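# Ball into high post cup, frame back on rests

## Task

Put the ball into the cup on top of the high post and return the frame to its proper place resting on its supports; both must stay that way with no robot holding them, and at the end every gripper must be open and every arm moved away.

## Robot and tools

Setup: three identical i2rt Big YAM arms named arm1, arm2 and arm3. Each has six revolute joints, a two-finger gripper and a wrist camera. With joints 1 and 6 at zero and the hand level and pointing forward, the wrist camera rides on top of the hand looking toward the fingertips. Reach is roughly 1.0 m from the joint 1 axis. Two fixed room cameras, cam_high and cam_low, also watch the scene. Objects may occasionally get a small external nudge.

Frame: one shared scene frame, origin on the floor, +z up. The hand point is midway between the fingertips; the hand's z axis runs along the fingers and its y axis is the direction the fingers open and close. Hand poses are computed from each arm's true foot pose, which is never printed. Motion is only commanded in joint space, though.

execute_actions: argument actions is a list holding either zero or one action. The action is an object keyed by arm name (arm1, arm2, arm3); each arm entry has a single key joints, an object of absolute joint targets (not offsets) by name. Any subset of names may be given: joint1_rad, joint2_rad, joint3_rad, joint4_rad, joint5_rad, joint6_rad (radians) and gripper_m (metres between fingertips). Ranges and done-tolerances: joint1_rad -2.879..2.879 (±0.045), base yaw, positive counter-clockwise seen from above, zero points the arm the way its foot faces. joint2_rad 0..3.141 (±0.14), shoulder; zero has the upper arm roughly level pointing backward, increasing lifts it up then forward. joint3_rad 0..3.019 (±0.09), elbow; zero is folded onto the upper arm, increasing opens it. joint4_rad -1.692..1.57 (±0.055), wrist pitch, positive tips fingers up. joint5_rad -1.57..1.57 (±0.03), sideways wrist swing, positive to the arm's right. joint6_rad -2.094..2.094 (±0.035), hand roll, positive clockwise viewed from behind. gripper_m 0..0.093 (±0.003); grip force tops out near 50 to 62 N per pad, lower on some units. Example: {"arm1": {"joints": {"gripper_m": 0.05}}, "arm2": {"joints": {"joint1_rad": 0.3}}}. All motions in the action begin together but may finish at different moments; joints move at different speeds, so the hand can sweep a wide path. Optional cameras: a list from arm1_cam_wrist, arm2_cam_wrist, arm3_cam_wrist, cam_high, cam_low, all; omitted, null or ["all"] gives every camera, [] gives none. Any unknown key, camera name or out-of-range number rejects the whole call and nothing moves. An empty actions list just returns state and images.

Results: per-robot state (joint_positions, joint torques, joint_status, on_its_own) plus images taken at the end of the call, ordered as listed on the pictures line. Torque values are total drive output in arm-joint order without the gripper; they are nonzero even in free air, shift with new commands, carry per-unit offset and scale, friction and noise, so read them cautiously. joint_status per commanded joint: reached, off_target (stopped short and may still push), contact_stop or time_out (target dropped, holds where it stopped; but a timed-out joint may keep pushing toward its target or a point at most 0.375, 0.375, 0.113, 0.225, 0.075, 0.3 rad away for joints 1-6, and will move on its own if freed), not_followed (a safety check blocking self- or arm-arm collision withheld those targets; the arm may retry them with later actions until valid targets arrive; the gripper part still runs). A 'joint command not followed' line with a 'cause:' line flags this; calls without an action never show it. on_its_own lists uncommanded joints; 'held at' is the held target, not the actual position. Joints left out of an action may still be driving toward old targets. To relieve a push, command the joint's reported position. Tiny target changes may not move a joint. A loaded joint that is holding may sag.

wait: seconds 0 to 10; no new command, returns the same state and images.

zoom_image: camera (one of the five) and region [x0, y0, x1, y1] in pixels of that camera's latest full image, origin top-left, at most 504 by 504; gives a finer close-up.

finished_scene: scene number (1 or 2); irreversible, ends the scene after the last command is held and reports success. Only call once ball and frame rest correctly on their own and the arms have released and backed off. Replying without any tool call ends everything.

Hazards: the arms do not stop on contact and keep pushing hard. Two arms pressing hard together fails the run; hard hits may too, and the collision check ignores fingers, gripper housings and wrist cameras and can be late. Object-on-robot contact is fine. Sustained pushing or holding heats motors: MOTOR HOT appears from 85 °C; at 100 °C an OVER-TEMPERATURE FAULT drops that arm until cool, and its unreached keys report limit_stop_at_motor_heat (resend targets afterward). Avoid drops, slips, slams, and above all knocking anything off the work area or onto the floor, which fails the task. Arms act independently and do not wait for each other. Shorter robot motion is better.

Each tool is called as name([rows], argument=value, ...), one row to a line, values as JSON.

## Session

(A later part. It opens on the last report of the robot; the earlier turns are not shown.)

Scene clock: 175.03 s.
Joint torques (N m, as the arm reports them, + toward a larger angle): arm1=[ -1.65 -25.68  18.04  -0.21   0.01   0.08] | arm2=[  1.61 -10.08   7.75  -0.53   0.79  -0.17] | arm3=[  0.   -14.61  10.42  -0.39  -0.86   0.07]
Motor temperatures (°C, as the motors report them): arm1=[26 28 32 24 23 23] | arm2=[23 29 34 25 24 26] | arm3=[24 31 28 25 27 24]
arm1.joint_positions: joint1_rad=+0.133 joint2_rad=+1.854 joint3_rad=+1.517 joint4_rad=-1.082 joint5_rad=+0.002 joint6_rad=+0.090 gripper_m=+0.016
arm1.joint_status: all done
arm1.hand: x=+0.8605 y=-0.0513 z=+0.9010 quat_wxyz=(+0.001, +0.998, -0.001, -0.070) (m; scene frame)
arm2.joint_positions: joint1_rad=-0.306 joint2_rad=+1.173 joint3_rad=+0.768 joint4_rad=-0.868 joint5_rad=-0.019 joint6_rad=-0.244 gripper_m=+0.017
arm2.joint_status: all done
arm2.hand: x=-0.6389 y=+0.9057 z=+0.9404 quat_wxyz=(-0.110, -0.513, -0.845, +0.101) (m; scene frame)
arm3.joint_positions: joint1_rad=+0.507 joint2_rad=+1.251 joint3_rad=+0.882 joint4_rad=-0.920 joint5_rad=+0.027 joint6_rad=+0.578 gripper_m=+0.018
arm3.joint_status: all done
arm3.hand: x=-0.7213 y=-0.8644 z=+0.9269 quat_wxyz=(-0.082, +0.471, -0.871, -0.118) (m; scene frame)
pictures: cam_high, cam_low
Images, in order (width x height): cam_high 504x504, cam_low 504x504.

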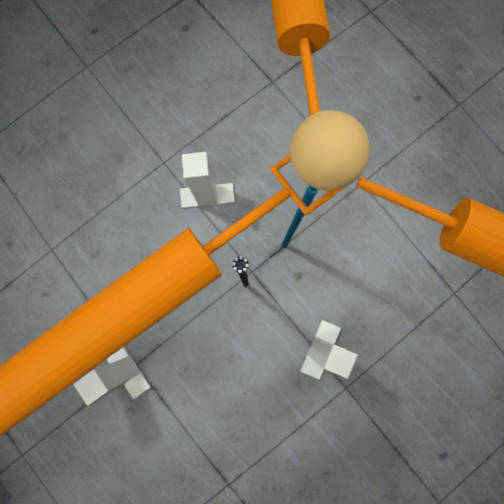

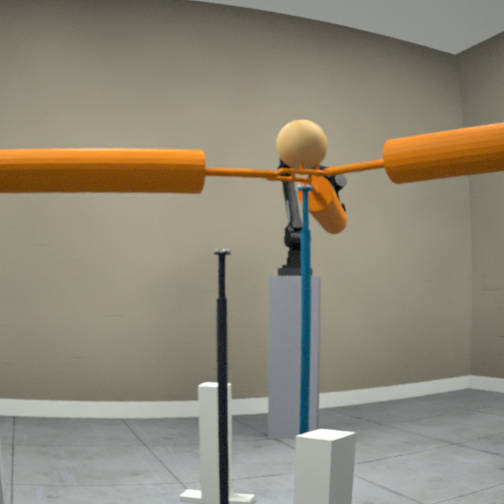

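execute_actions([
  {"arm1":{"joints":{"joint2_rad":1.83,"joint3_rad":1.62,"joint4_rad":-1.105}},"arm2":{"joints":{"joint1_rad":-0.328,"joint2_rad":1.195,"joint3_rad":0.69,"joint4_rad":-0.785,"joint6_rad":-0.28}},"arm3":{"joints":{"joint1_rad":0.53,"joint2_rad":1.25,"joint3_rad":0.835,"joint4_rad":-0.872,"joint6_rad":0.605}}},
], cameras=["cam_low","cam_high"])

zoom_image(camera="cam_low", region=[255, 110, 355, 210])

zoom_image(camera="cam_high", region=[250, 100, 400, 250])

Scene clock: 188.20 s.
Joint torques (N m, as the arm reports them, + toward a larger angle): arm1=[ -1.69 -23.91  18.01  -0.21   0.08   0.09] | arm2=[ 0.72 -8.47  7.07  0.17  0.8  -0.12] | arm3=[  0.88 -11.58   9.93   0.57  -0.78   0.11]
Motor temperatures (°C, as the motors report them): arm1=[26 30 35 24 23 23] | arm2=[23 29 34 25 25 26] | arm3=[24 30 28 25 28 24]
arm1.joint_positions: joint1_rad=+0.133 joint2_rad=+1.860 joint3_rad=+1.532 joint4_rad=-1.088 joint5_rad=+0.000 joint6_rad=+0.090 gripper_m=+0.016
arm1.joint_status: all done
arm1.hand: x=+0.8567 y=-0.0521 z=+0.9031 quat_wxyz=(+0.003, +0.997, -0.001, -0.071) (m; scene frame)
arm2.joint_positions: joint1_rad=-0.322 joint2_rad=+1.209 joint3_rad=+0.711 joint4_rad=-0.763 joint5_rad=-0.019 joint6_rad=-0.259 gripper_m=+0.017
arm2.joint_status: all done
arm2.hand: x=-0.6443 y=+0.9034 z=+0.9123 quat_wxyz=(-0.112, -0.513, -0.844, +0.107) (m; scene frame)
arm3.joint_positions: joint1_rad=+0.515 joint2_rad=+1.262 joint3_rad=+0.838 joint4_rad=-0.859 joint5_rad=+0.025 joint6_rad=+0.588 gripper_m=+0.018
arm3.joint_status: all done
arm3.hand: x=-0.7247 y=-0.8670 z=+0.9083 quat_wxyz=(-0.082, +0.470, -0.871, -0.121) (m; scene frame)
pictures: cam_high, cam_low
Images, in order (width x height): cam_high 504x504, cam_low 504x504.

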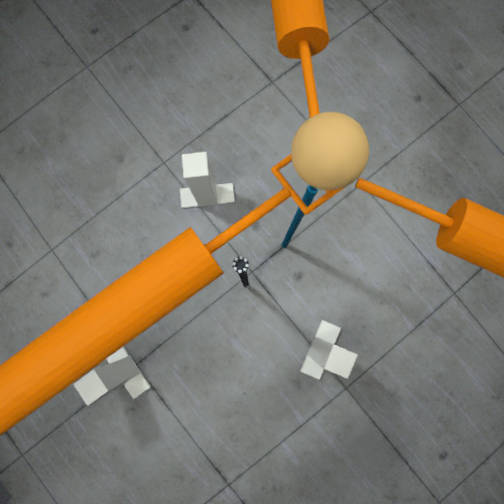

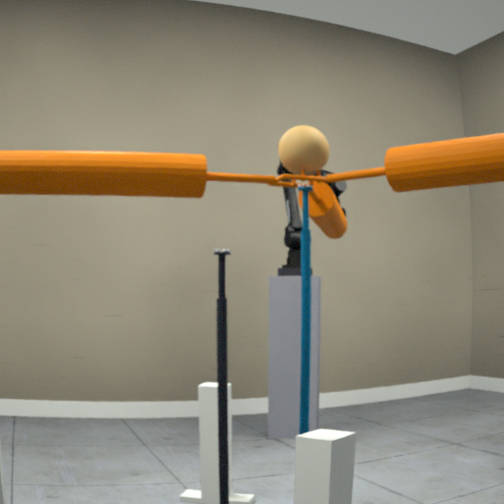

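Region (255, 110, 355, 210) of cam_low's 504x504 image, scaled by 5.040, with more detail than that image has.

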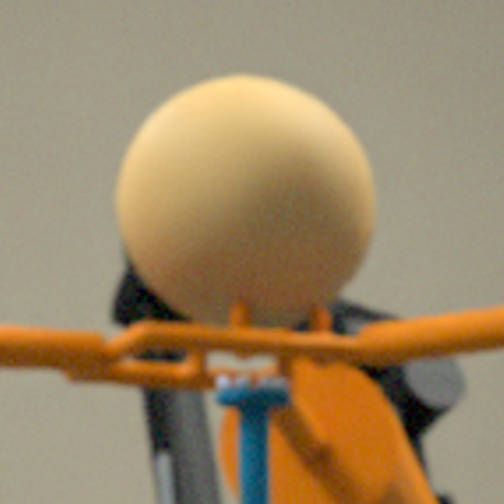

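Region (250, 100, 400, 250) of cam_high's 504x504 image, scaled by 3.360, with more detail than that image has.

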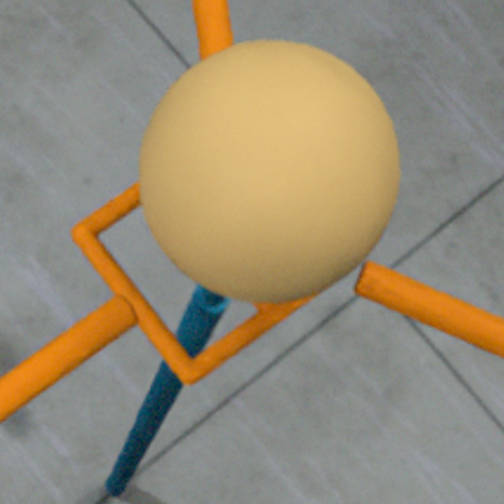

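execute_actions([
  {"arm1":{"joints":{"joint2_rad":1.858,"joint3_rad":1.51,"joint4_rad":-1.03}},"arm2":{"joints":{"joint2_rad":1.241,"joint3_rad":0.64,"joint4_rad":-0.685}},"arm3":{"joints":{"joint2_rad":1.285,"joint3_rad":0.784,"joint4_rad":-0.785}}},
], cameras=["cam_low","cam_high"])

zoom_image(camera="cam_low", region=[255, 120, 355, 220])

Scene clock: 196.60 s.
Joint torques (N m, as the arm reports them, + toward a larger angle): arm1=[ -1.51 -24.23  10.56   0.52   0.16   0.09] | arm2=[ 0.87 -7.84  6.72  0.36  0.74 -0.07] | arm3=[  0.66 -11.75   9.45   0.53  -0.66   0.06]
Motor temperatures (°C, as the motors report them): arm1=[26 30 36 24 23 23] | arm2=[23 28 34 25 25 26] | arm3=[24 30 28 25 28 24]
arm1.joint_positions: joint1_rad=+0.133 joint2_rad=+1.894 joint3_rad=+1.505 joint4_rad=-1.031 joint5_rad=-0.001 joint6_rad=+0.090 gripper_m=+0.016
arm1.joint_status: all done
arm1.hand: x=+0.8545 y=-0.0522 z=+0.8751 quat_wxyz=(+0.003, +0.998, -0.001, -0.069) (m; scene frame)
arm2.joint_positions: joint1_rad=-0.326 joint2_rad=+1.252 joint3_rad=+0.662 joint4_rad=-0.667 joint5_rad=-0.017 joint6_rad=-0.264 gripper_m=+0.017
arm2.joint_status: all done
arm2.hand: x=-0.6464 y=+0.9034 z=+0.8852 quat_wxyz=(-0.113, -0.513, -0.844, +0.110) (m; scene frame)
arm3.joint_positions: joint1_rad=+0.520 joint2_rad=+1.299 joint3_rad=+0.789 joint4_rad=-0.773 joint5_rad=+0.022 joint6_rad=+0.595 gripper_m=+0.018
arm3.joint_status: all done
arm3.hand: x=-0.7269 y=-0.8676 z=+0.8806 quat_wxyz=(-0.080, +0.469, -0.871, -0.123) (m; scene frame)
pictures: cam_high, cam_low
Images, in order (width x height): cam_high 504x504, cam_low 504x504.

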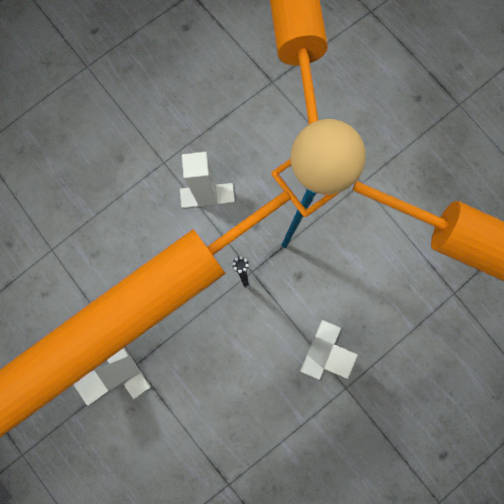

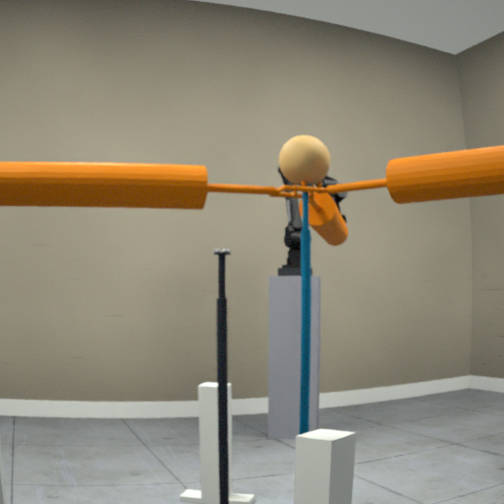

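Region (255, 120, 355, 220) of cam_low's 504x504 image, scaled by 5.040, with more detail than that image has.

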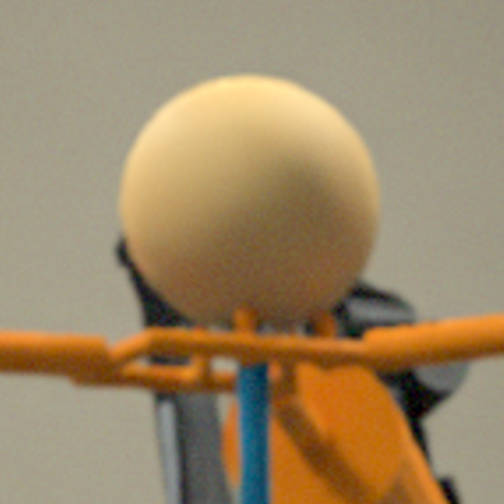

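execute_actions([
  {"arm1":{"joints":{"joint2_rad":1.905,"joint3_rad":1.457,"joint4_rad":-0.937}},"arm2":{"joints":{"joint2_rad":1.327,"joint3_rad":0.572,"joint4_rad":-0.53}},"arm3":{"joints":{"joint2_rad":1.35,"joint3_rad":0.716,"joint4_rad":-0.652}}},
], cameras=["cam_low","cam_high"])

zoom_image(camera="cam_low", region=[255, 130, 355, 230])

Scene clock: 208.50 s.
Joint torques (N m, as the arm reports them, + toward a larger angle): arm1=[ -1.57 -24.1    9.74   0.39   0.12   0.08] | arm2=[ 1.02 -8.41  5.31  0.44  0.73 -0.07] | arm3=[  0.55 -12.06   8.3    0.72  -0.64   0.04]
Motor temperatures (°C, as the motors report them): arm1=[26 30 33 24 23 23] | arm2=[23 28 33 25 25 26] | arm3=[24 30 28 25 28 24]
arm1.joint_positions: joint1_rad=+0.133 joint2_rad=+1.933 joint3_rad=+1.457 joint4_rad=-0.937 joint5_rad=-0.002 joint6_rad=+0.090 gripper_m=+0.016
arm1.joint_status: all done
arm1.hand: x=+0.8540 y=-0.0521 z=+0.8379 quat_wxyz=(+0.004, +0.997, -0.001, -0.073) (m; scene frame)
arm2.joint_positions: joint1_rad=-0.326 joint2_rad=+1.332 joint3_rad=+0.600 joint4_rad=-0.516 joint5_rad=-0.017 joint6_rad=-0.264 gripper_m=+0.017
arm2.joint_status: all done
arm2.hand: x=-0.6467 y=+0.9042 z=+0.8461 quat_wxyz=(-0.116, -0.512, -0.844, +0.113) (m; scene frame)
arm3.joint_positions: joint1_rad=+0.520 joint2_rad=+1.359 joint3_rad=+0.727 joint4_rad=-0.645 joint5_rad=+0.021 joint6_rad=+0.595 gripper_m=+0.018
arm3.joint_status: all done
arm3.hand: x=-0.7268 y=-0.8681 z=+0.8434 quat_wxyz=(-0.081, +0.469, -0.871, -0.126) (m; scene frame)
pictures: cam_high, cam_low
Images, in order (width x height): cam_high 504x504, cam_low 504x504.

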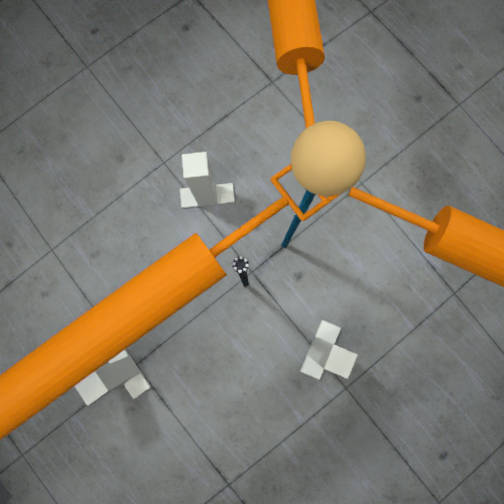

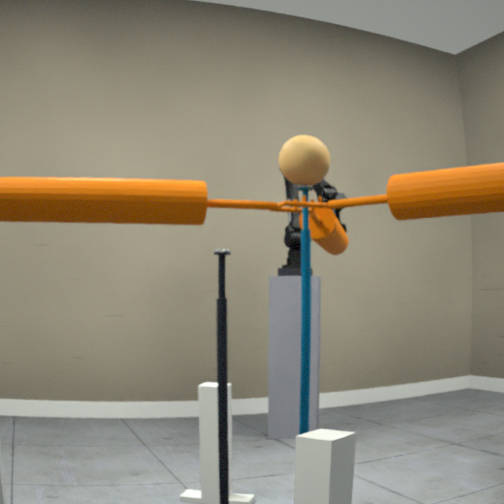

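Region (255, 130, 355, 230) of cam_low's 504x504 image, scaled by 5.040, with more detail than that image has.

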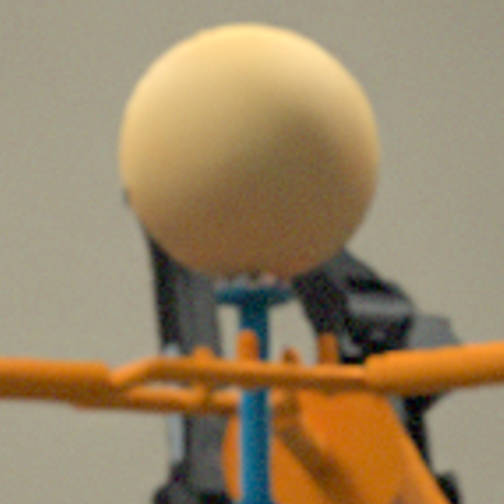

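execute_actions([
  {"arm1":{"joints":{"joint1_rad":0.15,"joint2_rad":1.73,"joint3_rad":1.145,"joint4_rad":-0.777,"joint6_rad":0.11}},"arm2":{"joints":{"joint1_rad":-0.11,"joint2_rad":1.415,"joint3_rad":0.7,"joint4_rad":-0.565,"joint6_rad":-0.055}},"arm3":{"joints":{"joint1_rad":0.3,"joint2_rad":1.368,"joint3_rad":0.72,"joint4_rad":-0.645,"joint6_rad":0.375}}},
], cameras=["cam_low","cam_high"])

execute_actions([
  {"arm1":{"joints":{"joint1_rad":0.152,"joint2_rad":1.515,"joint3_rad":0.855,"joint4_rad":-0.711,"joint6_rad":0.12}},"arm2":{"joints":{"joint1_rad":0.112,"joint2_rad":1.515,"joint3_rad":0.82,"joint4_rad":-0.578,"joint6_rad":0.165}},"arm3":{"joints":{"joint1_rad":0.085,"joint2_rad":1.462,"joint3_rad":0.84,"joint4_rad":-0.65,"joint6_rad":0.15}}},
], cameras=[])

execute_actions([
  {"arm1":{"joints":{"joint1_rad":0.168,"joint2_rad":1.275,"joint3_rad":0.6,"joint4_rad":-0.706,"joint6_rad":0.13}},"arm2":{"joints":{"joint1_rad":0.28,"joint2_rad":1.645,"joint3_rad":0.99,"joint4_rad":-0.61,"joint6_rad":0.34}},"arm3":{"joints":{"joint1_rad":-0.093,"joint2_rad":1.588,"joint3_rad":0.99,"joint4_rad":-0.672,"joint6_rad":-0.035}}},
], cameras=[])

execute_actions([
  {"arm1":{"joints":{"joint1_rad":0.185,"joint2_rad":1.045,"joint3_rad":0.33,"joint4_rad":-0.671,"joint6_rad":0.145}},"arm2":{"joints":{"joint1_rad":0.412,"joint2_rad":1.843,"joint3_rad":1.18,"joint4_rad":-0.597,"joint6_rad":0.47}},"arm3":{"joints":{"joint1_rad":-0.232,"joint2_rad":1.78,"joint3_rad":1.158,"joint4_rad":-0.642,"joint6_rad":-0.19}}},
], cameras=["cam_low","cam_high"])

Scene clock: 230.50 s.
Joint torques (N m, as the arm reports them, + toward a larger angle): arm1=[ -0.55 -19.62   8.59   0.68   0.21   0.14] | arm2=[ 1.44 -9.48  8.88 -0.09 -0.14  0.19] | arm3=[ -0.06 -10.87   8.73   0.39   0.01   0.  ]
Motor temperatures (°C, as the motors report them): arm1=[26 31 31 24 23 23] | arm2=[23 27 33 25 25 26] | arm3=[24 30 27 25 28 24]
arm1.joint_positions: joint1_rad=+0.144 joint2_rad=+1.748 joint3_rad=+1.152 joint4_rad=-0.781 joint5_rad=-0.005 joint6_rad=+0.090 gripper_m=+0.016
arm1.joint_status: all done
arm1.hand: x=+0.9332 y=-0.0517 z=+0.8319 quat_wxyz=(+0.007, +0.996, +0.005, -0.091) (m; scene frame)
arm2.joint_positions: joint1_rad=-0.121 joint2_rad=+1.416 joint3_rad=+0.683 joint4_rad=-0.536 joint5_rad=+0.006 joint6_rad=-0.064 gripper_m=+0.017
arm2.joint_status: all done
arm2.hand: x=-0.5692 y=+0.9008 z=+0.8447 quat_wxyz=(-0.121, -0.513, -0.845, +0.091) (m; scene frame)
arm3.joint_positions: joint1_rad=+0.297 joint2_rad=+1.366 joint3_rad=+0.726 joint4_rad=-0.628 joint5_rad=+0.003 joint6_rad=+0.374 gripper_m=+0.018
arm3.joint_status: all done
arm3.hand: x=-0.6433 y=-0.8737 z=+0.8421 quat_wxyz=(-0.102, +0.469, -0.870, -0.115) (m; scene frame)
pictures: cam_high, cam_low
Images, in order (width x height): cam_high 504x504, cam_low 504x504.

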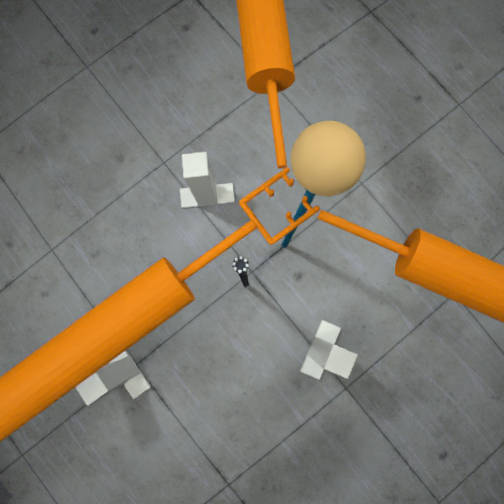

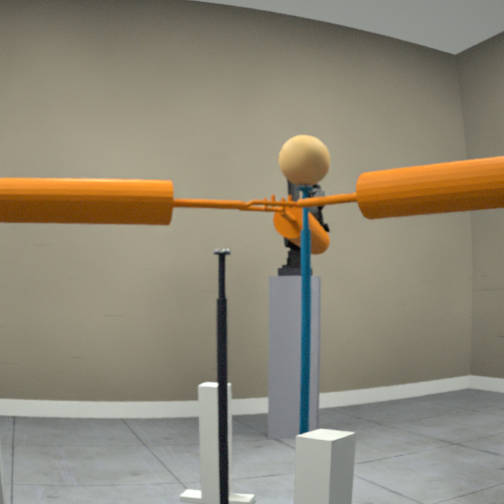

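Scene clock: 231.47 s.
Joint torques (N m, as the arm reports them, + toward a larger angle): arm1=[ -0.74 -13.73   7.76   0.49   0.22   0.23] | arm2=[  2.23 -11.69   9.54   0.35  -0.69   0.13] | arm3=[ -0.33 -13.52  10.4    0.23   0.58  -0.08]
Motor temperatures (°C, as the motors report them): arm1=[26 31 31 24 23 23] | arm2=[23 28 33 25 25 26] | arm3=[24 30 28 25 28 24]
arm1.joint_positions: joint1_rad=+0.145 joint2_rad=+1.522 joint3_rad=+0.870 joint4_rad=-0.710 joint5_rad=-0.005 joint6_rad=+0.090 gripper_m=+0.016
arm1.joint_status: all done
arm1.hand: x=+1.0261 y=-0.0427 z=+0.8370 quat_wxyz=(+0.008, +0.995, +0.005, -0.098) (m; scene frame)
arm2.joint_positions: joint1_rad=+0.102 joint2_rad=+1.523 joint3_rad=+0.795 joint4_rad=-0.562 joint5_rad=+0.021 joint6_rad=+0.162 gripper_m=+0.017
arm2.joint_status: all done
arm2.hand: x=-0.4746 y=+0.9126 z=+0.8411 quat_wxyz=(-0.125, -0.516, -0.845, +0.065) (m; scene frame)
arm3.joint_positions: joint1_rad=+0.082 joint2_rad=+1.471 joint3_rad=+0.828 joint4_rad=-0.630 joint5_rad=-0.013 joint6_rad=+0.156 gripper_m=+0.018
arm3.joint_status: all done
arm3.hand: x=-0.5505 y=-0.8636 z=+0.8404 quat_wxyz=(-0.118, +0.471, -0.869, -0.096) (m; scene frame)
pictures: none
No camera images: the call's "cameras" was empty. Leave "cameras" out to get every camera's image.

Scene clock: 232.43 s.
Joint torques (N m, as the arm reports them, + toward a larger angle): arm1=[-0.05 -9.41  7.89  0.06  0.19  0.25] | arm2=[  2.1  -14.94  10.2    0.36  -0.9    0.13] | arm3=[  0.35 -16.32  10.9    0.21   0.75  -0.09]
Motor temperatures (°C, as the motors report them): arm1=[26 31 31 24 23 23] | arm2=[23 28 33 25 25 26] | arm3=[24 30 28 25 28 24]
arm1.joint_positions: joint1_rad=+0.154 joint2_rad=+1.282 joint3_rad=+0.612 joint4_rad=-0.693 joint5_rad=-0.004 joint6_rad=+0.098 gripper_m=+0.016
arm1.joint_status: all done
arm1.hand: x=+1.1221 y=-0.0360 z=+0.8337 quat_wxyz=(+0.008, +0.995, +0.005, -0.098) (m; scene frame)
arm2.joint_positions: joint1_rad=+0.273 joint2_rad=+1.655 joint3_rad=+0.959 joint4_rad=-0.594 joint5_rad=+0.027 joint6_rad=+0.336 gripper_m=+0.017
arm2.joint_status: all done
arm2.hand: x=-0.3786 y=+0.9197 z=+0.8399 quat_wxyz=(-0.133, -0.517, -0.844, +0.045) (m; scene frame)
arm3.joint_positions: joint1_rad=-0.098 joint2_rad=+1.600 joint3_rad=+0.974 joint4_rad=-0.650 joint5_rad=-0.018 joint6_rad=-0.028 gripper_m=+0.018
arm3.joint_status: all done
arm3.hand: x=-0.4542 y=-0.8581 z=+0.8387 quat_wxyz=(-0.130, +0.473, -0.868, -0.075) (m; scene frame)
pictures: none
No camera images: the call's "cameras" was empty. Leave "cameras" out to get every camera's image.

Scene clock: 233.43 s.
Joint torques (N m, as the arm reports them, + toward a larger angle): arm1=[-0.22 -3.78  7.06  0.16  0.13  0.23] | arm2=[  2.38 -16.88  10.52   0.47  -1.05   0.09] | arm3=[  0.1  -19.24  10.97   0.42   0.89  -0.16]
Motor temperatures (°C, as the motors report them): arm1=[26 31 31 24 23 23] | arm2=[23 28 33 25 25 26] | arm3=[24 30 28 25 28 24]
arm1.joint_positions: joint1_rad=+0.169 joint2_rad=+1.050 joint3_rad=+0.348 joint4_rad=-0.661 joint5_rad=-0.002 joint6_rad=+0.114 gripper_m=+0.016
arm1.joint_status: all done
arm1.hand: x=+1.2171 y=-0.0289 z=+0.8050 quat_wxyz=(+0.009, +0.995, +0.005, -0.097) (m; scene frame)
arm2.joint_positions: joint1_rad=+0.405 joint2_rad=+1.855 joint3_rad=+1.145 joint4_rad=-0.585 joint5_rad=+0.031 joint6_rad=+0.470 gripper_m=+0.017
arm2.joint_status: all done
arm2.hand: x=-0.2836 y=+0.9282 z=+0.8079 quat_wxyz=(-0.135, -0.518, -0.844, +0.029) (m; scene frame)
arm3.joint_positions: joint1_rad=-0.238 joint2_rad=+1.793 joint3_rad=+1.138 joint4_rad=-0.626 joint5_rad=-0.022 joint6_rad=-0.174 gripper_m=+0.018
arm3.joint_status: all done
arm3.hand: x=-0.3589 y=-0.8524 z=+0.8083 quat_wxyz=(-0.137, +0.476, -0.867, -0.057) (m; scene frame)
pictures: cam_high, cam_low
Images, in order (width x height): cam_high 504x504, cam_low 504x504.

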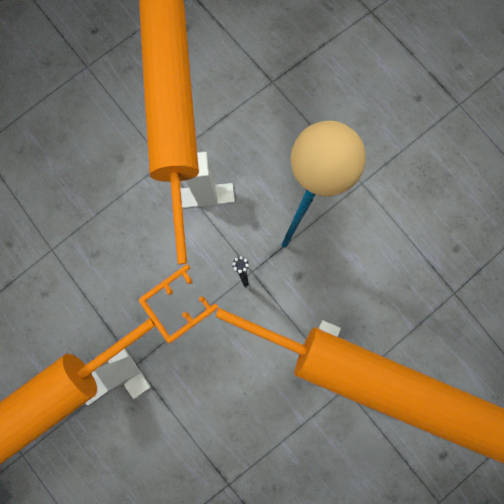

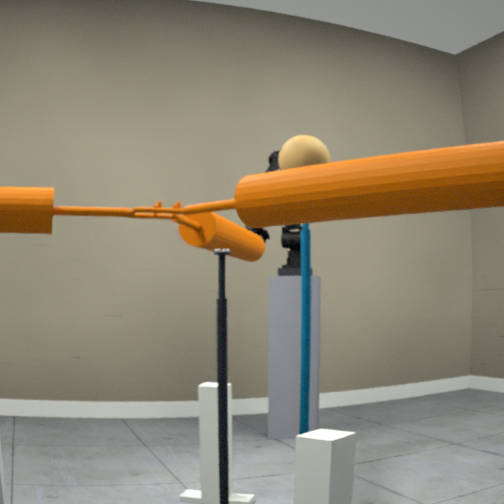

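execute_actions([
  {"arm1":{"joints":{"joint2_rad":1.42,"joint3_rad":0.255,"joint4_rad":-0.223}},"arm2":{"joints":{"joint2_rad":2.0,"joint3_rad":1.112,"joint4_rad":-0.405}},"arm3":{"joints":{"joint2_rad":1.933,"joint3_rad":1.083,"joint4_rad":-0.44}}},
], cameras=[])

execute_actions([
  {"arm1":{"joints":{"joint2_rad":1.908,"joint3_rad":0.272,"joint4_rad":0.255}},"arm2":{"joints":{"joint2_rad":2.182,"joint3_rad":1.15,"joint4_rad":-0.235}},"arm3":{"joints":{"joint2_rad":2.112,"joint3_rad":1.1,"joint4_rad":-0.258}}},
], cameras=[])

execute_actions([
  {"arm1":{"joints":{"joint2_rad":2.338,"joint3_rad":0.372,"joint4_rad":0.585}},"arm2":{"joints":{"joint2_rad":2.378,"joint3_rad":1.205,"joint4_rad":-0.098}},"arm3":{"joints":{"joint2_rad":2.31,"joint3_rad":1.152,"joint4_rad":-0.108}}},
], cameras=[])

execute_actions([
  {"arm1":{"joints":{"joint2_rad":2.658,"joint3_rad":0.526,"joint4_rad":0.748}},"arm2":{"joints":{"joint2_rad":2.58,"joint3_rad":1.305,"joint4_rad":0.0}},"arm3":{"joints":{"joint2_rad":2.513,"joint3_rad":1.238,"joint4_rad":0.006}}},
], cameras=[])

Scene clock: 244.73 s.
Joint torques (N m, as the arm reports them, + toward a larger angle): arm1=[-0.4  -6.27  3.52  0.76  0.2   0.22] | arm2=[  2.11 -18.31   5.59   0.93  -0.71   0.11] | arm3=[ -0.11 -20.98   7.03   0.73   0.55  -0.1 ]
Motor temperatures (°C, as the motors report them): arm1=[26 29 30 24 23 23] | arm2=[23 29 35 25 26 26] | arm3=[24 31 28 25 28 24]
arm1.joint_positions: joint1_rad=+0.173 joint2_rad=+1.421 joint3_rad=+0.271 joint4_rad=-0.227 joint5_rad=-0.004 joint6_rad=+0.115 gripper_m=+0.016
arm1.joint_status: all done
arm1.hand: x=+1.2169 y=-0.0295 z=+0.7246 quat_wxyz=(+0.010, +0.996, +0.007, -0.090) (m; scene frame)
arm2.joint_positions: joint1_rad=+0.401 joint2_rad=+2.023 joint3_rad=+1.120 joint4_rad=-0.407 joint5_rad=+0.022 joint6_rad=+0.472 gripper_m=+0.017
arm2.joint_status: all done
arm2.hand: x=-0.2856 y=+0.9280 z=+0.7223 quat_wxyz=(-0.128, -0.521, -0.844, +0.024) (m; scene frame)
arm3.joint_positions: joint1_rad=-0.235 joint2_rad=+1.952 joint3_rad=+1.090 joint4_rad=-0.433 joint5_rad=-0.013 joint6_rad=-0.179 gripper_m=+0.018
arm3.joint_status: all done
arm3.hand: x=-0.3610 y=-0.8547 z=+0.7216 quat_wxyz=(-0.132, +0.480, -0.866, -0.051) (m; scene frame)
pictures: none
No camera images: the call's "cameras" was empty. Leave "cameras" out to get every camera's image.

Scene clock: 245.87 s.
Joint torques (N m, as the arm reports them, + toward a larger angle): arm1=[-0.41 -8.76 -0.55  0.86  0.1   0.21] | arm2=[  2.28 -18.4    7.2    0.83  -0.58   0.09] | arm3=[ -0.61 -22.13   7.25   1.26   0.54  -0.15]
Motor temperatures (°C, as the motors report them): arm1=[26 29 30 24 23 23] | arm2=[23 29 35 25 26 26] | arm3=[24 31 28 25 28 24]
arm1.joint_positions: joint1_rad=+0.173 joint2_rad=+1.904 joint3_rad=+0.281 joint4_rad=+0.248 joint5_rad=-0.001 joint6_rad=+0.116 gripper_m=+0.016
arm1.joint_status: all done
arm1.hand: x=+1.2158 y=-0.0286 z=+0.6430 quat_wxyz=(+0.008, +0.996, +0.006, -0.092) (m; scene frame)
arm2.joint_positions: joint1_rad=+0.399 joint2_rad=+2.196 joint3_rad=+1.123 joint4_rad=-0.233 joint5_rad=+0.019 joint6_rad=+0.470 gripper_m=+0.017
arm2.joint_status: all done
arm2.hand: x=-0.2887 y=+0.9294 z=+0.6433 quat_wxyz=(-0.130, -0.521, -0.844, +0.023) (m; scene frame)
arm3.joint_positions: joint1_rad=-0.229 joint2_rad=+2.130 joint3_rad=+1.090 joint4_rad=-0.264 joint5_rad=-0.012 joint6_rad=-0.174 gripper_m=+0.018
arm3.joint_status: all done
arm3.hand: x=-0.3644 y=-0.8544 z=+0.6404 quat_wxyz=(-0.128, +0.480, -0.866, -0.050) (m; scene frame)
pictures: none
No camera images: the call's "cameras" was empty. Leave "cameras" out to get every camera's image.

Scene clock: 246.93 s.
Joint torques (N m, as the arm reports them, + toward a larger angle): arm1=[ -0.45 -10.61  -3.73   0.87   0.15   0.21] | arm2=[  2.26 -19.47   5.8    0.96  -0.58   0.11] | arm3=[ -0.96 -22.87   6.52   1.38   0.55  -0.2 ]
Motor temperatures (°C, as the motors report them): arm1=[26 29 30 24 23 23] | arm2=[23 29 35 25 26 26] | arm3=[24 31 28 25 28 24]
arm1.joint_positions: joint1_rad=+0.173 joint2_rad=+2.331 joint3_rad=+0.381 joint4_rad=+0.579 joint5_rad=-0.003 joint6_rad=+0.116 gripper_m=+0.016
arm1.joint_status: all done
arm1.hand: x=+1.2151 y=-0.0284 z=+0.5617 quat_wxyz=(+0.009, +0.996, +0.006, -0.093) (m; scene frame)
arm2.joint_positions: joint1_rad=+0.399 joint2_rad=+2.392 joint3_rad=+1.182 joint4_rad=-0.101 joint5_rad=+0.019 joint6_rad=+0.468 gripper_m=+0.017
arm2.joint_status: all done
arm2.hand: x=-0.2911 y=+0.9304 z=+0.5620 quat_wxyz=(-0.127, -0.520, -0.844, +0.022) (m; scene frame)
arm3.joint_positions: joint1_rad=-0.226 joint2_rad=+2.325 joint3_rad=+1.134 joint4_rad=-0.117 joint5_rad=-0.013 joint6_rad=-0.169 gripper_m=+0.018
arm3.joint_status: all done
arm3.hand: x=-0.3670 y=-0.8542 z=+0.5593 quat_wxyz=(-0.126, +0.480, -0.867, -0.050) (m; scene frame)
pictures: none
No camera images: the call's "cameras" was empty. Leave "cameras" out to get every camera's image.

Scene clock: 247.90 s.
Joint torques (N m, as the arm reports them, + toward a larger angle): arm1=[ -0.44 -11.71  -5.62   0.96   0.15   0.21] | arm2=[  2.6  -19.19   4.62   1.05  -0.55   0.1 ] | arm3=[ -1.03 -23.01   5.19   1.53   0.58  -0.21]
Motor temperatures (°C, as the motors report them): arm1=[26 29 30 24 23 23] | arm2=[23 29 35 25 26 26] | arm3=[24 31 28 25 28 24]
arm1.joint_positions: joint1_rad=+0.173 joint2_rad=+2.649 joint3_rad=+0.538 joint4_rad=+0.739 joint5_rad=-0.003 joint6_rad=+0.117 gripper_m=+0.016
arm1.joint_status: all done
arm1.hand: x=+1.2155 y=-0.0278 z=+0.4805 quat_wxyz=(+0.009, +0.996, +0.006, -0.093) (m; scene frame)
arm2.joint_positions: joint1_rad=+0.400 joint2_rad=+2.593 joint3_rad=+1.286 joint4_rad=-0.007 joint5_rad=+0.019 joint6_rad=+0.468 gripper_m=+0.017
arm2.joint_status: all done
arm2.hand: x=-0.2916 y=+0.9310 z=+0.4819 quat_wxyz=(-0.126, -0.520, -0.845, +0.022) (m; scene frame)
arm3.joint_positions: joint1_rad=-0.226 joint2_rad=+2.526 joint3_rad=+1.224 joint4_rad=-0.007 joint5_rad=-0.014 joint6_rad=-0.169 gripper_m=+0.018
arm3.joint_status: all done
arm3.hand: x=-0.3672 y=-0.8545 z=+0.4795 quat_wxyz=(-0.125, +0.480, -0.867, -0.050) (m; scene frame)
pictures: none
No camera images: the call's "cameras" was empty. Leave "cameras" out to get every camera's image.

execute_actions(actions=[])

Scene clock: 262.20 s.
Joint torques (N m, as the arm reports them, + toward a larger angle): arm1=[ -0.46 -11.61  -5.55   0.96   0.16   0.21] | arm2=[  2.01 -19.38   4.66   1.11  -0.58   0.11] | arm3=[ -0.74 -23.15   5.1    1.51   0.59  -0.2 ]
Motor temperatures (°C, as the motors report them): arm1=[26 29 29 24 23 23] | arm2=[23 30 33 25 26 26] | arm3=[24 32 27 25 28 24]
arm1.joint_positions: joint1_rad=+0.173 joint2_rad=+2.649 joint3_rad=+0.538 joint4_rad=+0.739 joint5_rad=-0.003 joint6_rad=+0.117 gripper_m=+0.016
arm1.joint_status: all done
arm1.hand: x=+1.2155 y=-0.0278 z=+0.4805 quat_wxyz=(+0.009, +0.996, +0.006, -0.093) (m; scene frame)
arm2.joint_positions: joint1_rad=+0.400 joint2_rad=+2.593 joint3_rad=+1.286 joint4_rad=-0.007 joint5_rad=+0.019 joint6_rad=+0.468 gripper_m=+0.017
arm2.joint_status: all done
arm2.hand: x=-0.2916 y=+0.9310 z=+0.4819 quat_wxyz=(-0.126, -0.520, -0.845, +0.022) (m; scene frame)
arm3.joint_positions: joint1_rad=-0.226 joint2_rad=+2.526 joint3_rad=+1.224 joint4_rad=-0.007 joint5_rad=-0.014 joint6_rad=-0.169 gripper_m=+0.018
arm3.joint_status: all done
arm3.hand: x=-0.3672 y=-0.8545 z=+0.4795 quat_wxyz=(-0.125, +0.480, -0.867, -0.050) (m; scene frame)
pictures: arm1_cam_wrist, arm2_cam_wrist, arm3_cam_wrist, cam_high, cam_low
Images, in order (width x height): arm1_cam_wrist 504x504, arm2_cam_wrist 504x504, arm3_cam_wrist 504x504, cam_high 504x504, cam_low 504x504.

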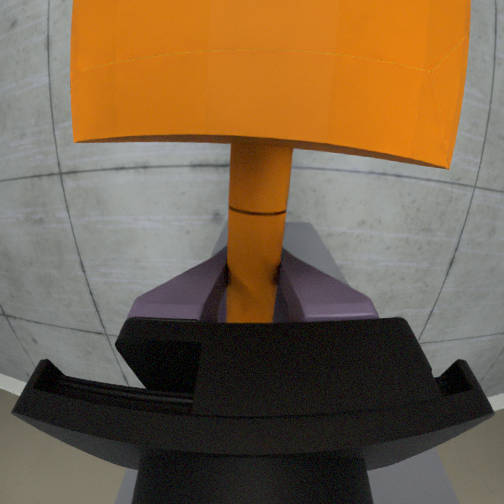

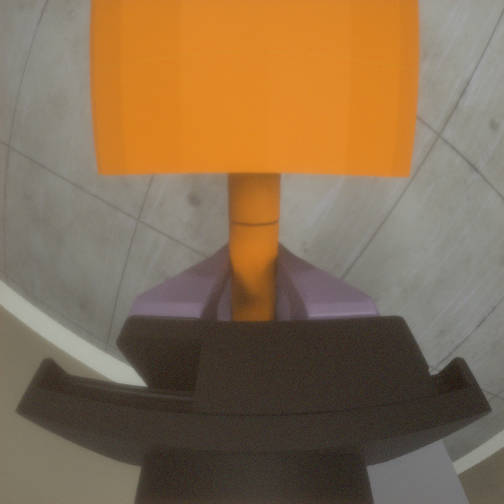

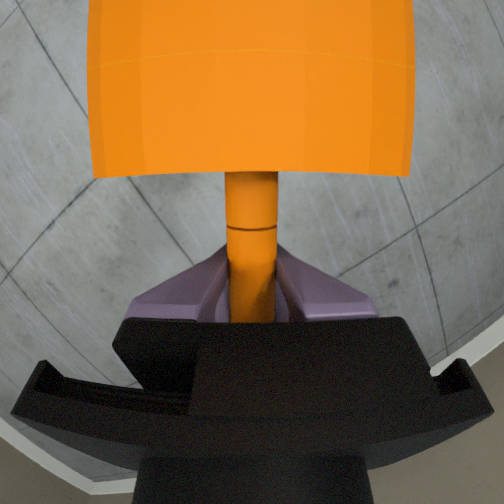

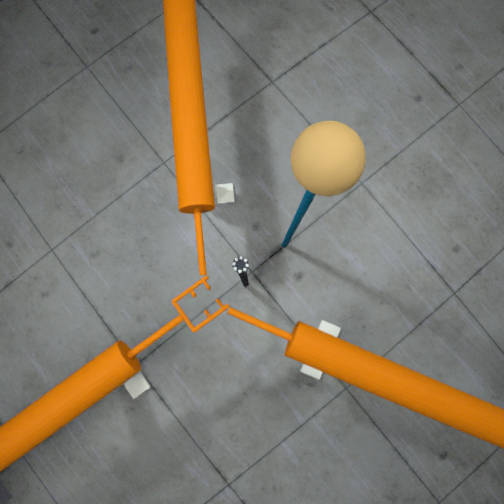

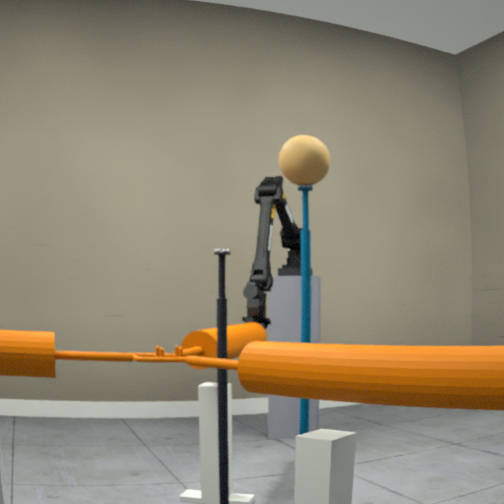

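execute_actions([
  {"arm1":{"joints":{"joint2_rad":2.89,"joint3_rad":0.68,"joint4_rad":0.805}},"arm2":{"joints":{"joint1_rad":0.425,"joint2_rad":2.755,"joint3_rad":1.435,"joint4_rad":0.062}},"arm3":{"joints":{"joint1_rad":-0.245,"joint2_rad":2.69,"joint3_rad":1.355,"joint4_rad":0.08}}},
], cameras=["cam_high","cam_low"])

Scene clock: 273.93 s.
Joint torques (N m, as the arm reports them, + toward a larger angle): arm1=[ -0.65 -11.2   -6.05   0.68   0.12   0.21] | arm2=[  1.7  -19.51   4.26   1.4   -0.61  -0.12] | arm3=[ -0.91 -23.09   4.37   1.84   0.66  -0.13]
Motor temperatures (°C, as the motors report them): arm1=[26 29 29 24 23 23] | arm2=[23 31 32 25 26 26] | arm3=[24 32 27 25 28 24]
arm1.joint_positions: joint1_rad=+0.173 joint2_rad=+2.877 joint3_rad=+0.689 joint4_rad=+0.802 joint5_rad=-0.001 joint6_rad=+0.117 gripper_m=+0.016
arm1.joint_status: all done
arm1.hand: x=+1.2267 y=-0.0256 z=+0.4102 quat_wxyz=(+0.008, +0.996, +0.006, -0.086) (m; scene frame)
arm2.joint_positions: joint1_rad=+0.416 joint2_rad=+2.762 joint3_rad=+1.416 joint4_rad=+0.047 joint5_rad=+0.019 joint6_rad=+0.487 gripper_m=+0.017
arm2.joint_status: all done
arm2.hand: x=-0.2806 y=+0.9334 z=+0.4170 quat_wxyz=(-0.133, -0.520, -0.843, +0.021) (m; scene frame)
arm3.joint_positions: joint1_rad=-0.237 joint2_rad=+2.696 joint3_rad=+1.344 joint4_rad=+0.062 joint5_rad=-0.016 joint6_rad=-0.176 gripper_m=+0.018
arm3.joint_status: all done
arm3.hand: x=-0.3569 y=-0.8517 z=+0.4147 quat_wxyz=(-0.134, +0.478, -0.867, -0.053) (m; scene frame)
pictures: cam_high, cam_low
Images, in order (width x height): cam_high 504x504, cam_low 504x504.

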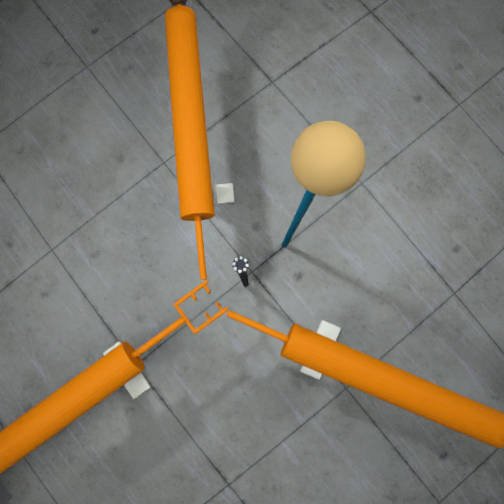

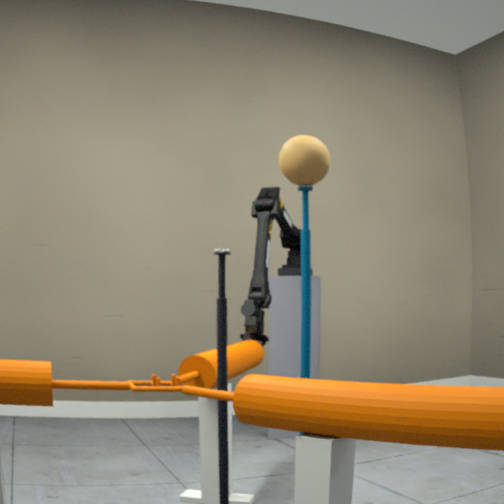

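The frame is within 4 mm of home, so I'm releasing it.

execute_actions([
  {"arm1":{"joints":{"gripper_m":0.093}},"arm2":{"joints":{"gripper_m":0.093}},"arm3":{"joints":{"gripper_m":0.093}}},
], cameras=["cam_high"])

execute_actions([
  {"arm1":{"joints":{"joint2_rad":2.70,"joint3_rad":0.51,"joint4_rad":0.74}},"arm2":{"joints":{"joint2_rad":2.55,"joint3_rad":1.23,"joint4_rad":-0.05}},"arm3":{"joints":{"joint2_rad":2.48,"joint3_rad":1.15,"joint4_rad":-0.04}}},
], cameras=[])

execute_actions([
  {"arm1":{"joints":{"joint2_rad":2.25,"joint3_rad":0.3,"joint4_rad":0.5}},"arm2":{"joints":{"joint2_rad":2.0,"joint3_rad":0.95,"joint4_rad":-0.33}},"arm3":{"joints":{"joint2_rad":2.0,"joint3_rad":0.95,"joint4_rad":-0.33}}},
])

Scene clock: 281.77 s.
Joint torques (N m, as the arm reports them, + toward a larger angle): arm1=[ -0.45 -11.26  -6.06   0.66   0.12   0.05] | arm2=[  1.76 -18.98   4.32   1.31   0.01  -0.06] | arm3=[ -0.72 -23.16   4.32   1.74   0.2   -0.13]
Motor temperatures (°C, as the motors report them): arm1=[26 29 29 24 23 23] | arm2=[23 31 32 25 26 26] | arm3=[24 33 26 25 28 24]
arm1.joint_positions: joint1_rad=+0.173 joint2_rad=+2.877 joint3_rad=+0.689 joint4_rad=+0.802 joint5_rad=-0.001 joint6_rad=+0.129 gripper_m=+0.093
arm1.joint_status: all done
arm1.hand: x=+1.2269 y=-0.0255 z=+0.4101 quat_wxyz=(+0.008, +0.996, +0.000, -0.086) (m; scene frame)
arm2.joint_positions: joint1_rad=+0.419 joint2_rad=+2.762 joint3_rad=+1.417 joint4_rad=+0.051 joint5_rad=+0.003 joint6_rad=+0.483 gripper_m=+0.093
arm2.joint_status: all done
arm2.hand: x=-0.2771 y=+0.9361 z=+0.4172 quat_wxyz=(-0.136, -0.517, -0.845, +0.013) (m; scene frame)
arm3.joint_positions: joint1_rad=-0.238 joint2_rad=+2.696 joint3_rad=+1.345 joint4_rad=+0.064 joint5_rad=-0.004 joint6_rad=-0.177 gripper_m=+0.093
arm3.joint_status: all done
arm3.hand: x=-0.3543 y=-0.8529 z=+0.4149 quat_wxyz=(-0.137, +0.476, -0.867, -0.048) (m; scene frame)
pictures: cam_high
Images, in order (width x height): cam_high 504x504.

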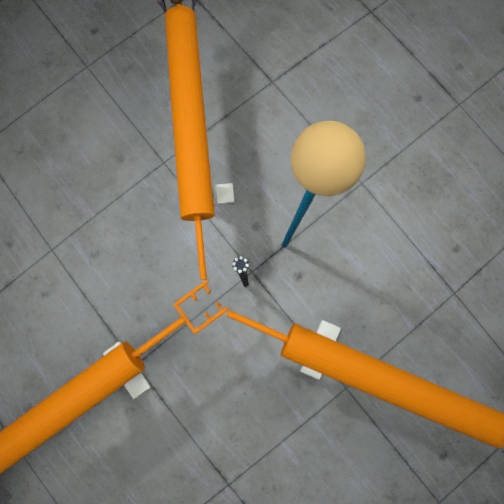

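Scene clock: 282.83 s.
Joint torques (N m, as the arm reports them, + toward a larger angle): arm1=[ -0.46 -11.01  -6.65   0.08   0.11   0.09] | arm2=[  1.71 -16.96   2.3    0.53   0.    -0.05] | arm3=[ -0.85 -20.49   3.42   0.43   0.21  -0.14]
Motor temperatures (°C, as the motors report them): arm1=[26 29 29 24 23 23] | arm2=[23 31 32 25 26 26] | arm3=[24 33 26 25 28 24]
arm1.joint_positions: joint1_rad=+0.173 joint2_rad=+2.692 joint3_rad=+0.530 joint4_rad=+0.747 joint5_rad=-0.001 joint6_rad=+0.129 gripper_m=+0.093
arm1.joint_status: all done
arm1.hand: x=+1.2375 y=-0.0246 z=+0.4734 quat_wxyz=(+0.006, +0.997, +0.000, -0.072) (m; scene frame)
arm2.joint_positions: joint1_rad=+0.419 joint2_rad=+2.535 joint3_rad=+1.239 joint4_rad=-0.043 joint5_rad=+0.003 joint6_rad=+0.483 gripper_m=+0.093
arm2.joint_status: all done
arm2.hand: x=-0.2925 y=+0.9475 z=+0.5019 quat_wxyz=(-0.114, -0.518, -0.848, +0.012) (m; scene frame)
arm3.joint_positions: joint1_rad=-0.238 joint2_rad=+2.472 joint3_rad=+1.151 joint4_rad=-0.028 joint5_rad=-0.004 joint6_rad=-0.177 gripper_m=+0.093
arm3.joint_status: all done
arm3.hand: x=-0.3784 y=-0.8790 z=+0.4938 quat_wxyz=(-0.108, +0.478, -0.871, -0.038) (m; scene frame)
pictures: none
No camera images: the call's "cameras" was empty. Leave "cameras" out to get every camera's image.

Scene clock: 284.10 s.
Joint torques (N m, as the arm reports them, + toward a larger angle): arm1=[ -0.44 -10.06  -3.36   0.13   0.12   0.09] | arm2=[  1.85 -13.09   5.29   0.55   0.02  -0.04] | arm3=[ -0.87 -15.85   6.48   0.32   0.21  -0.14]
Motor temperatures (°C, as the motors report them): arm1=[26 29 29 24 23 23] | arm2=[23 31 32 25 26 26] | arm3=[24 33 26 25 28 24]
arm1.joint_positions: joint1_rad=+0.173 joint2_rad=+2.244 joint3_rad=+0.306 joint4_rad=+0.509 joint5_rad=-0.001 joint6_rad=+0.129 gripper_m=+0.093
arm1.joint_status: all done
arm1.hand: x=+1.2456 y=-0.0244 z=+0.5841 quat_wxyz=(+0.005, +0.998, -0.001, -0.065) (m; scene frame)
arm2.joint_positions: joint1_rad=+0.419 joint2_rad=+1.972 joint3_rad=+0.951 joint4_rad=-0.324 joint5_rad=+0.003 joint6_rad=+0.483 gripper_m=+0.093
arm2.joint_status: all done
arm2.hand: x=-0.3279 y=+0.9737 z=+0.7062 quat_wxyz=(-0.112, -0.518, -0.848, +0.011) (m; scene frame)
arm3.joint_positions: joint1_rad=-0.238 joint2_rad=+1.975 joint3_rad=+0.947 joint4_rad=-0.316 joint5_rad=-0.004 joint6_rad=-0.177 gripper_m=+0.093
arm3.joint_status: all done
arm3.hand: x=-0.3957 y=-0.8976 z=+0.6765 quat_wxyz=(-0.110, +0.478, -0.870, -0.039) (m; scene frame)
pictures: arm1_cam_wrist, arm2_cam_wrist, arm3_cam_wrist, cam_high, cam_low
Images, in order (width x height): arm1_cam_wrist 504x504, arm2_cam_wrist 504x504, arm3_cam_wrist 504x504, cam_high 504x504, cam_low 504x504.

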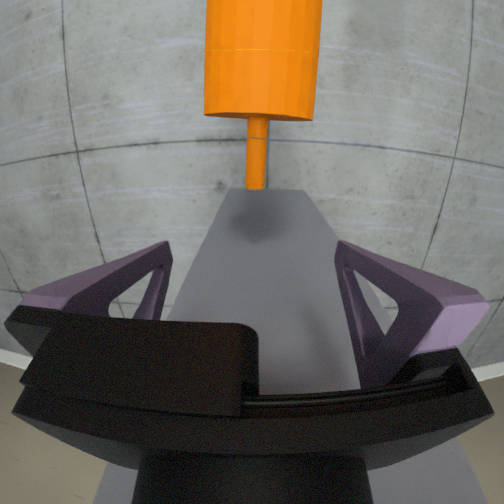

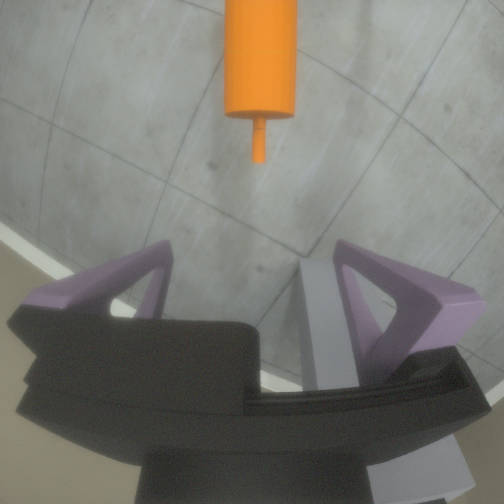

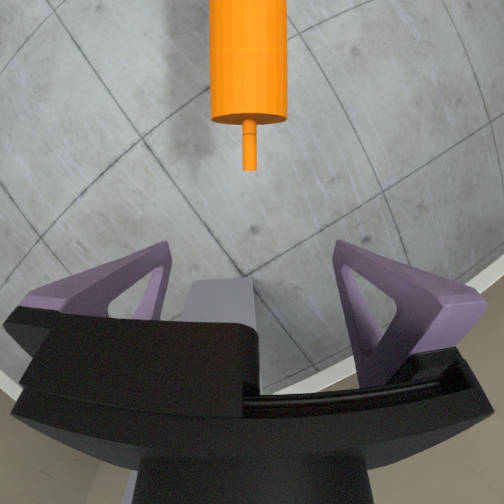

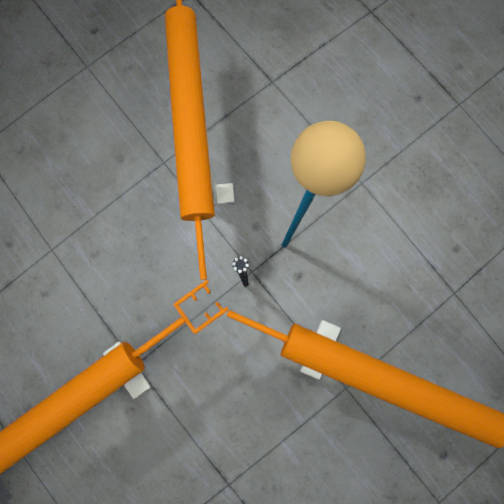

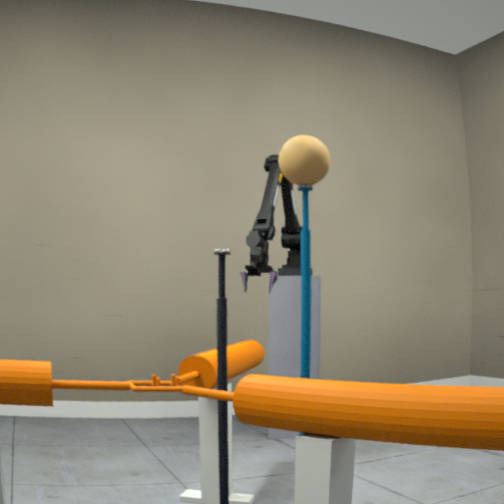

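finished_scene(scene=2)

The scene is finished: the task was done.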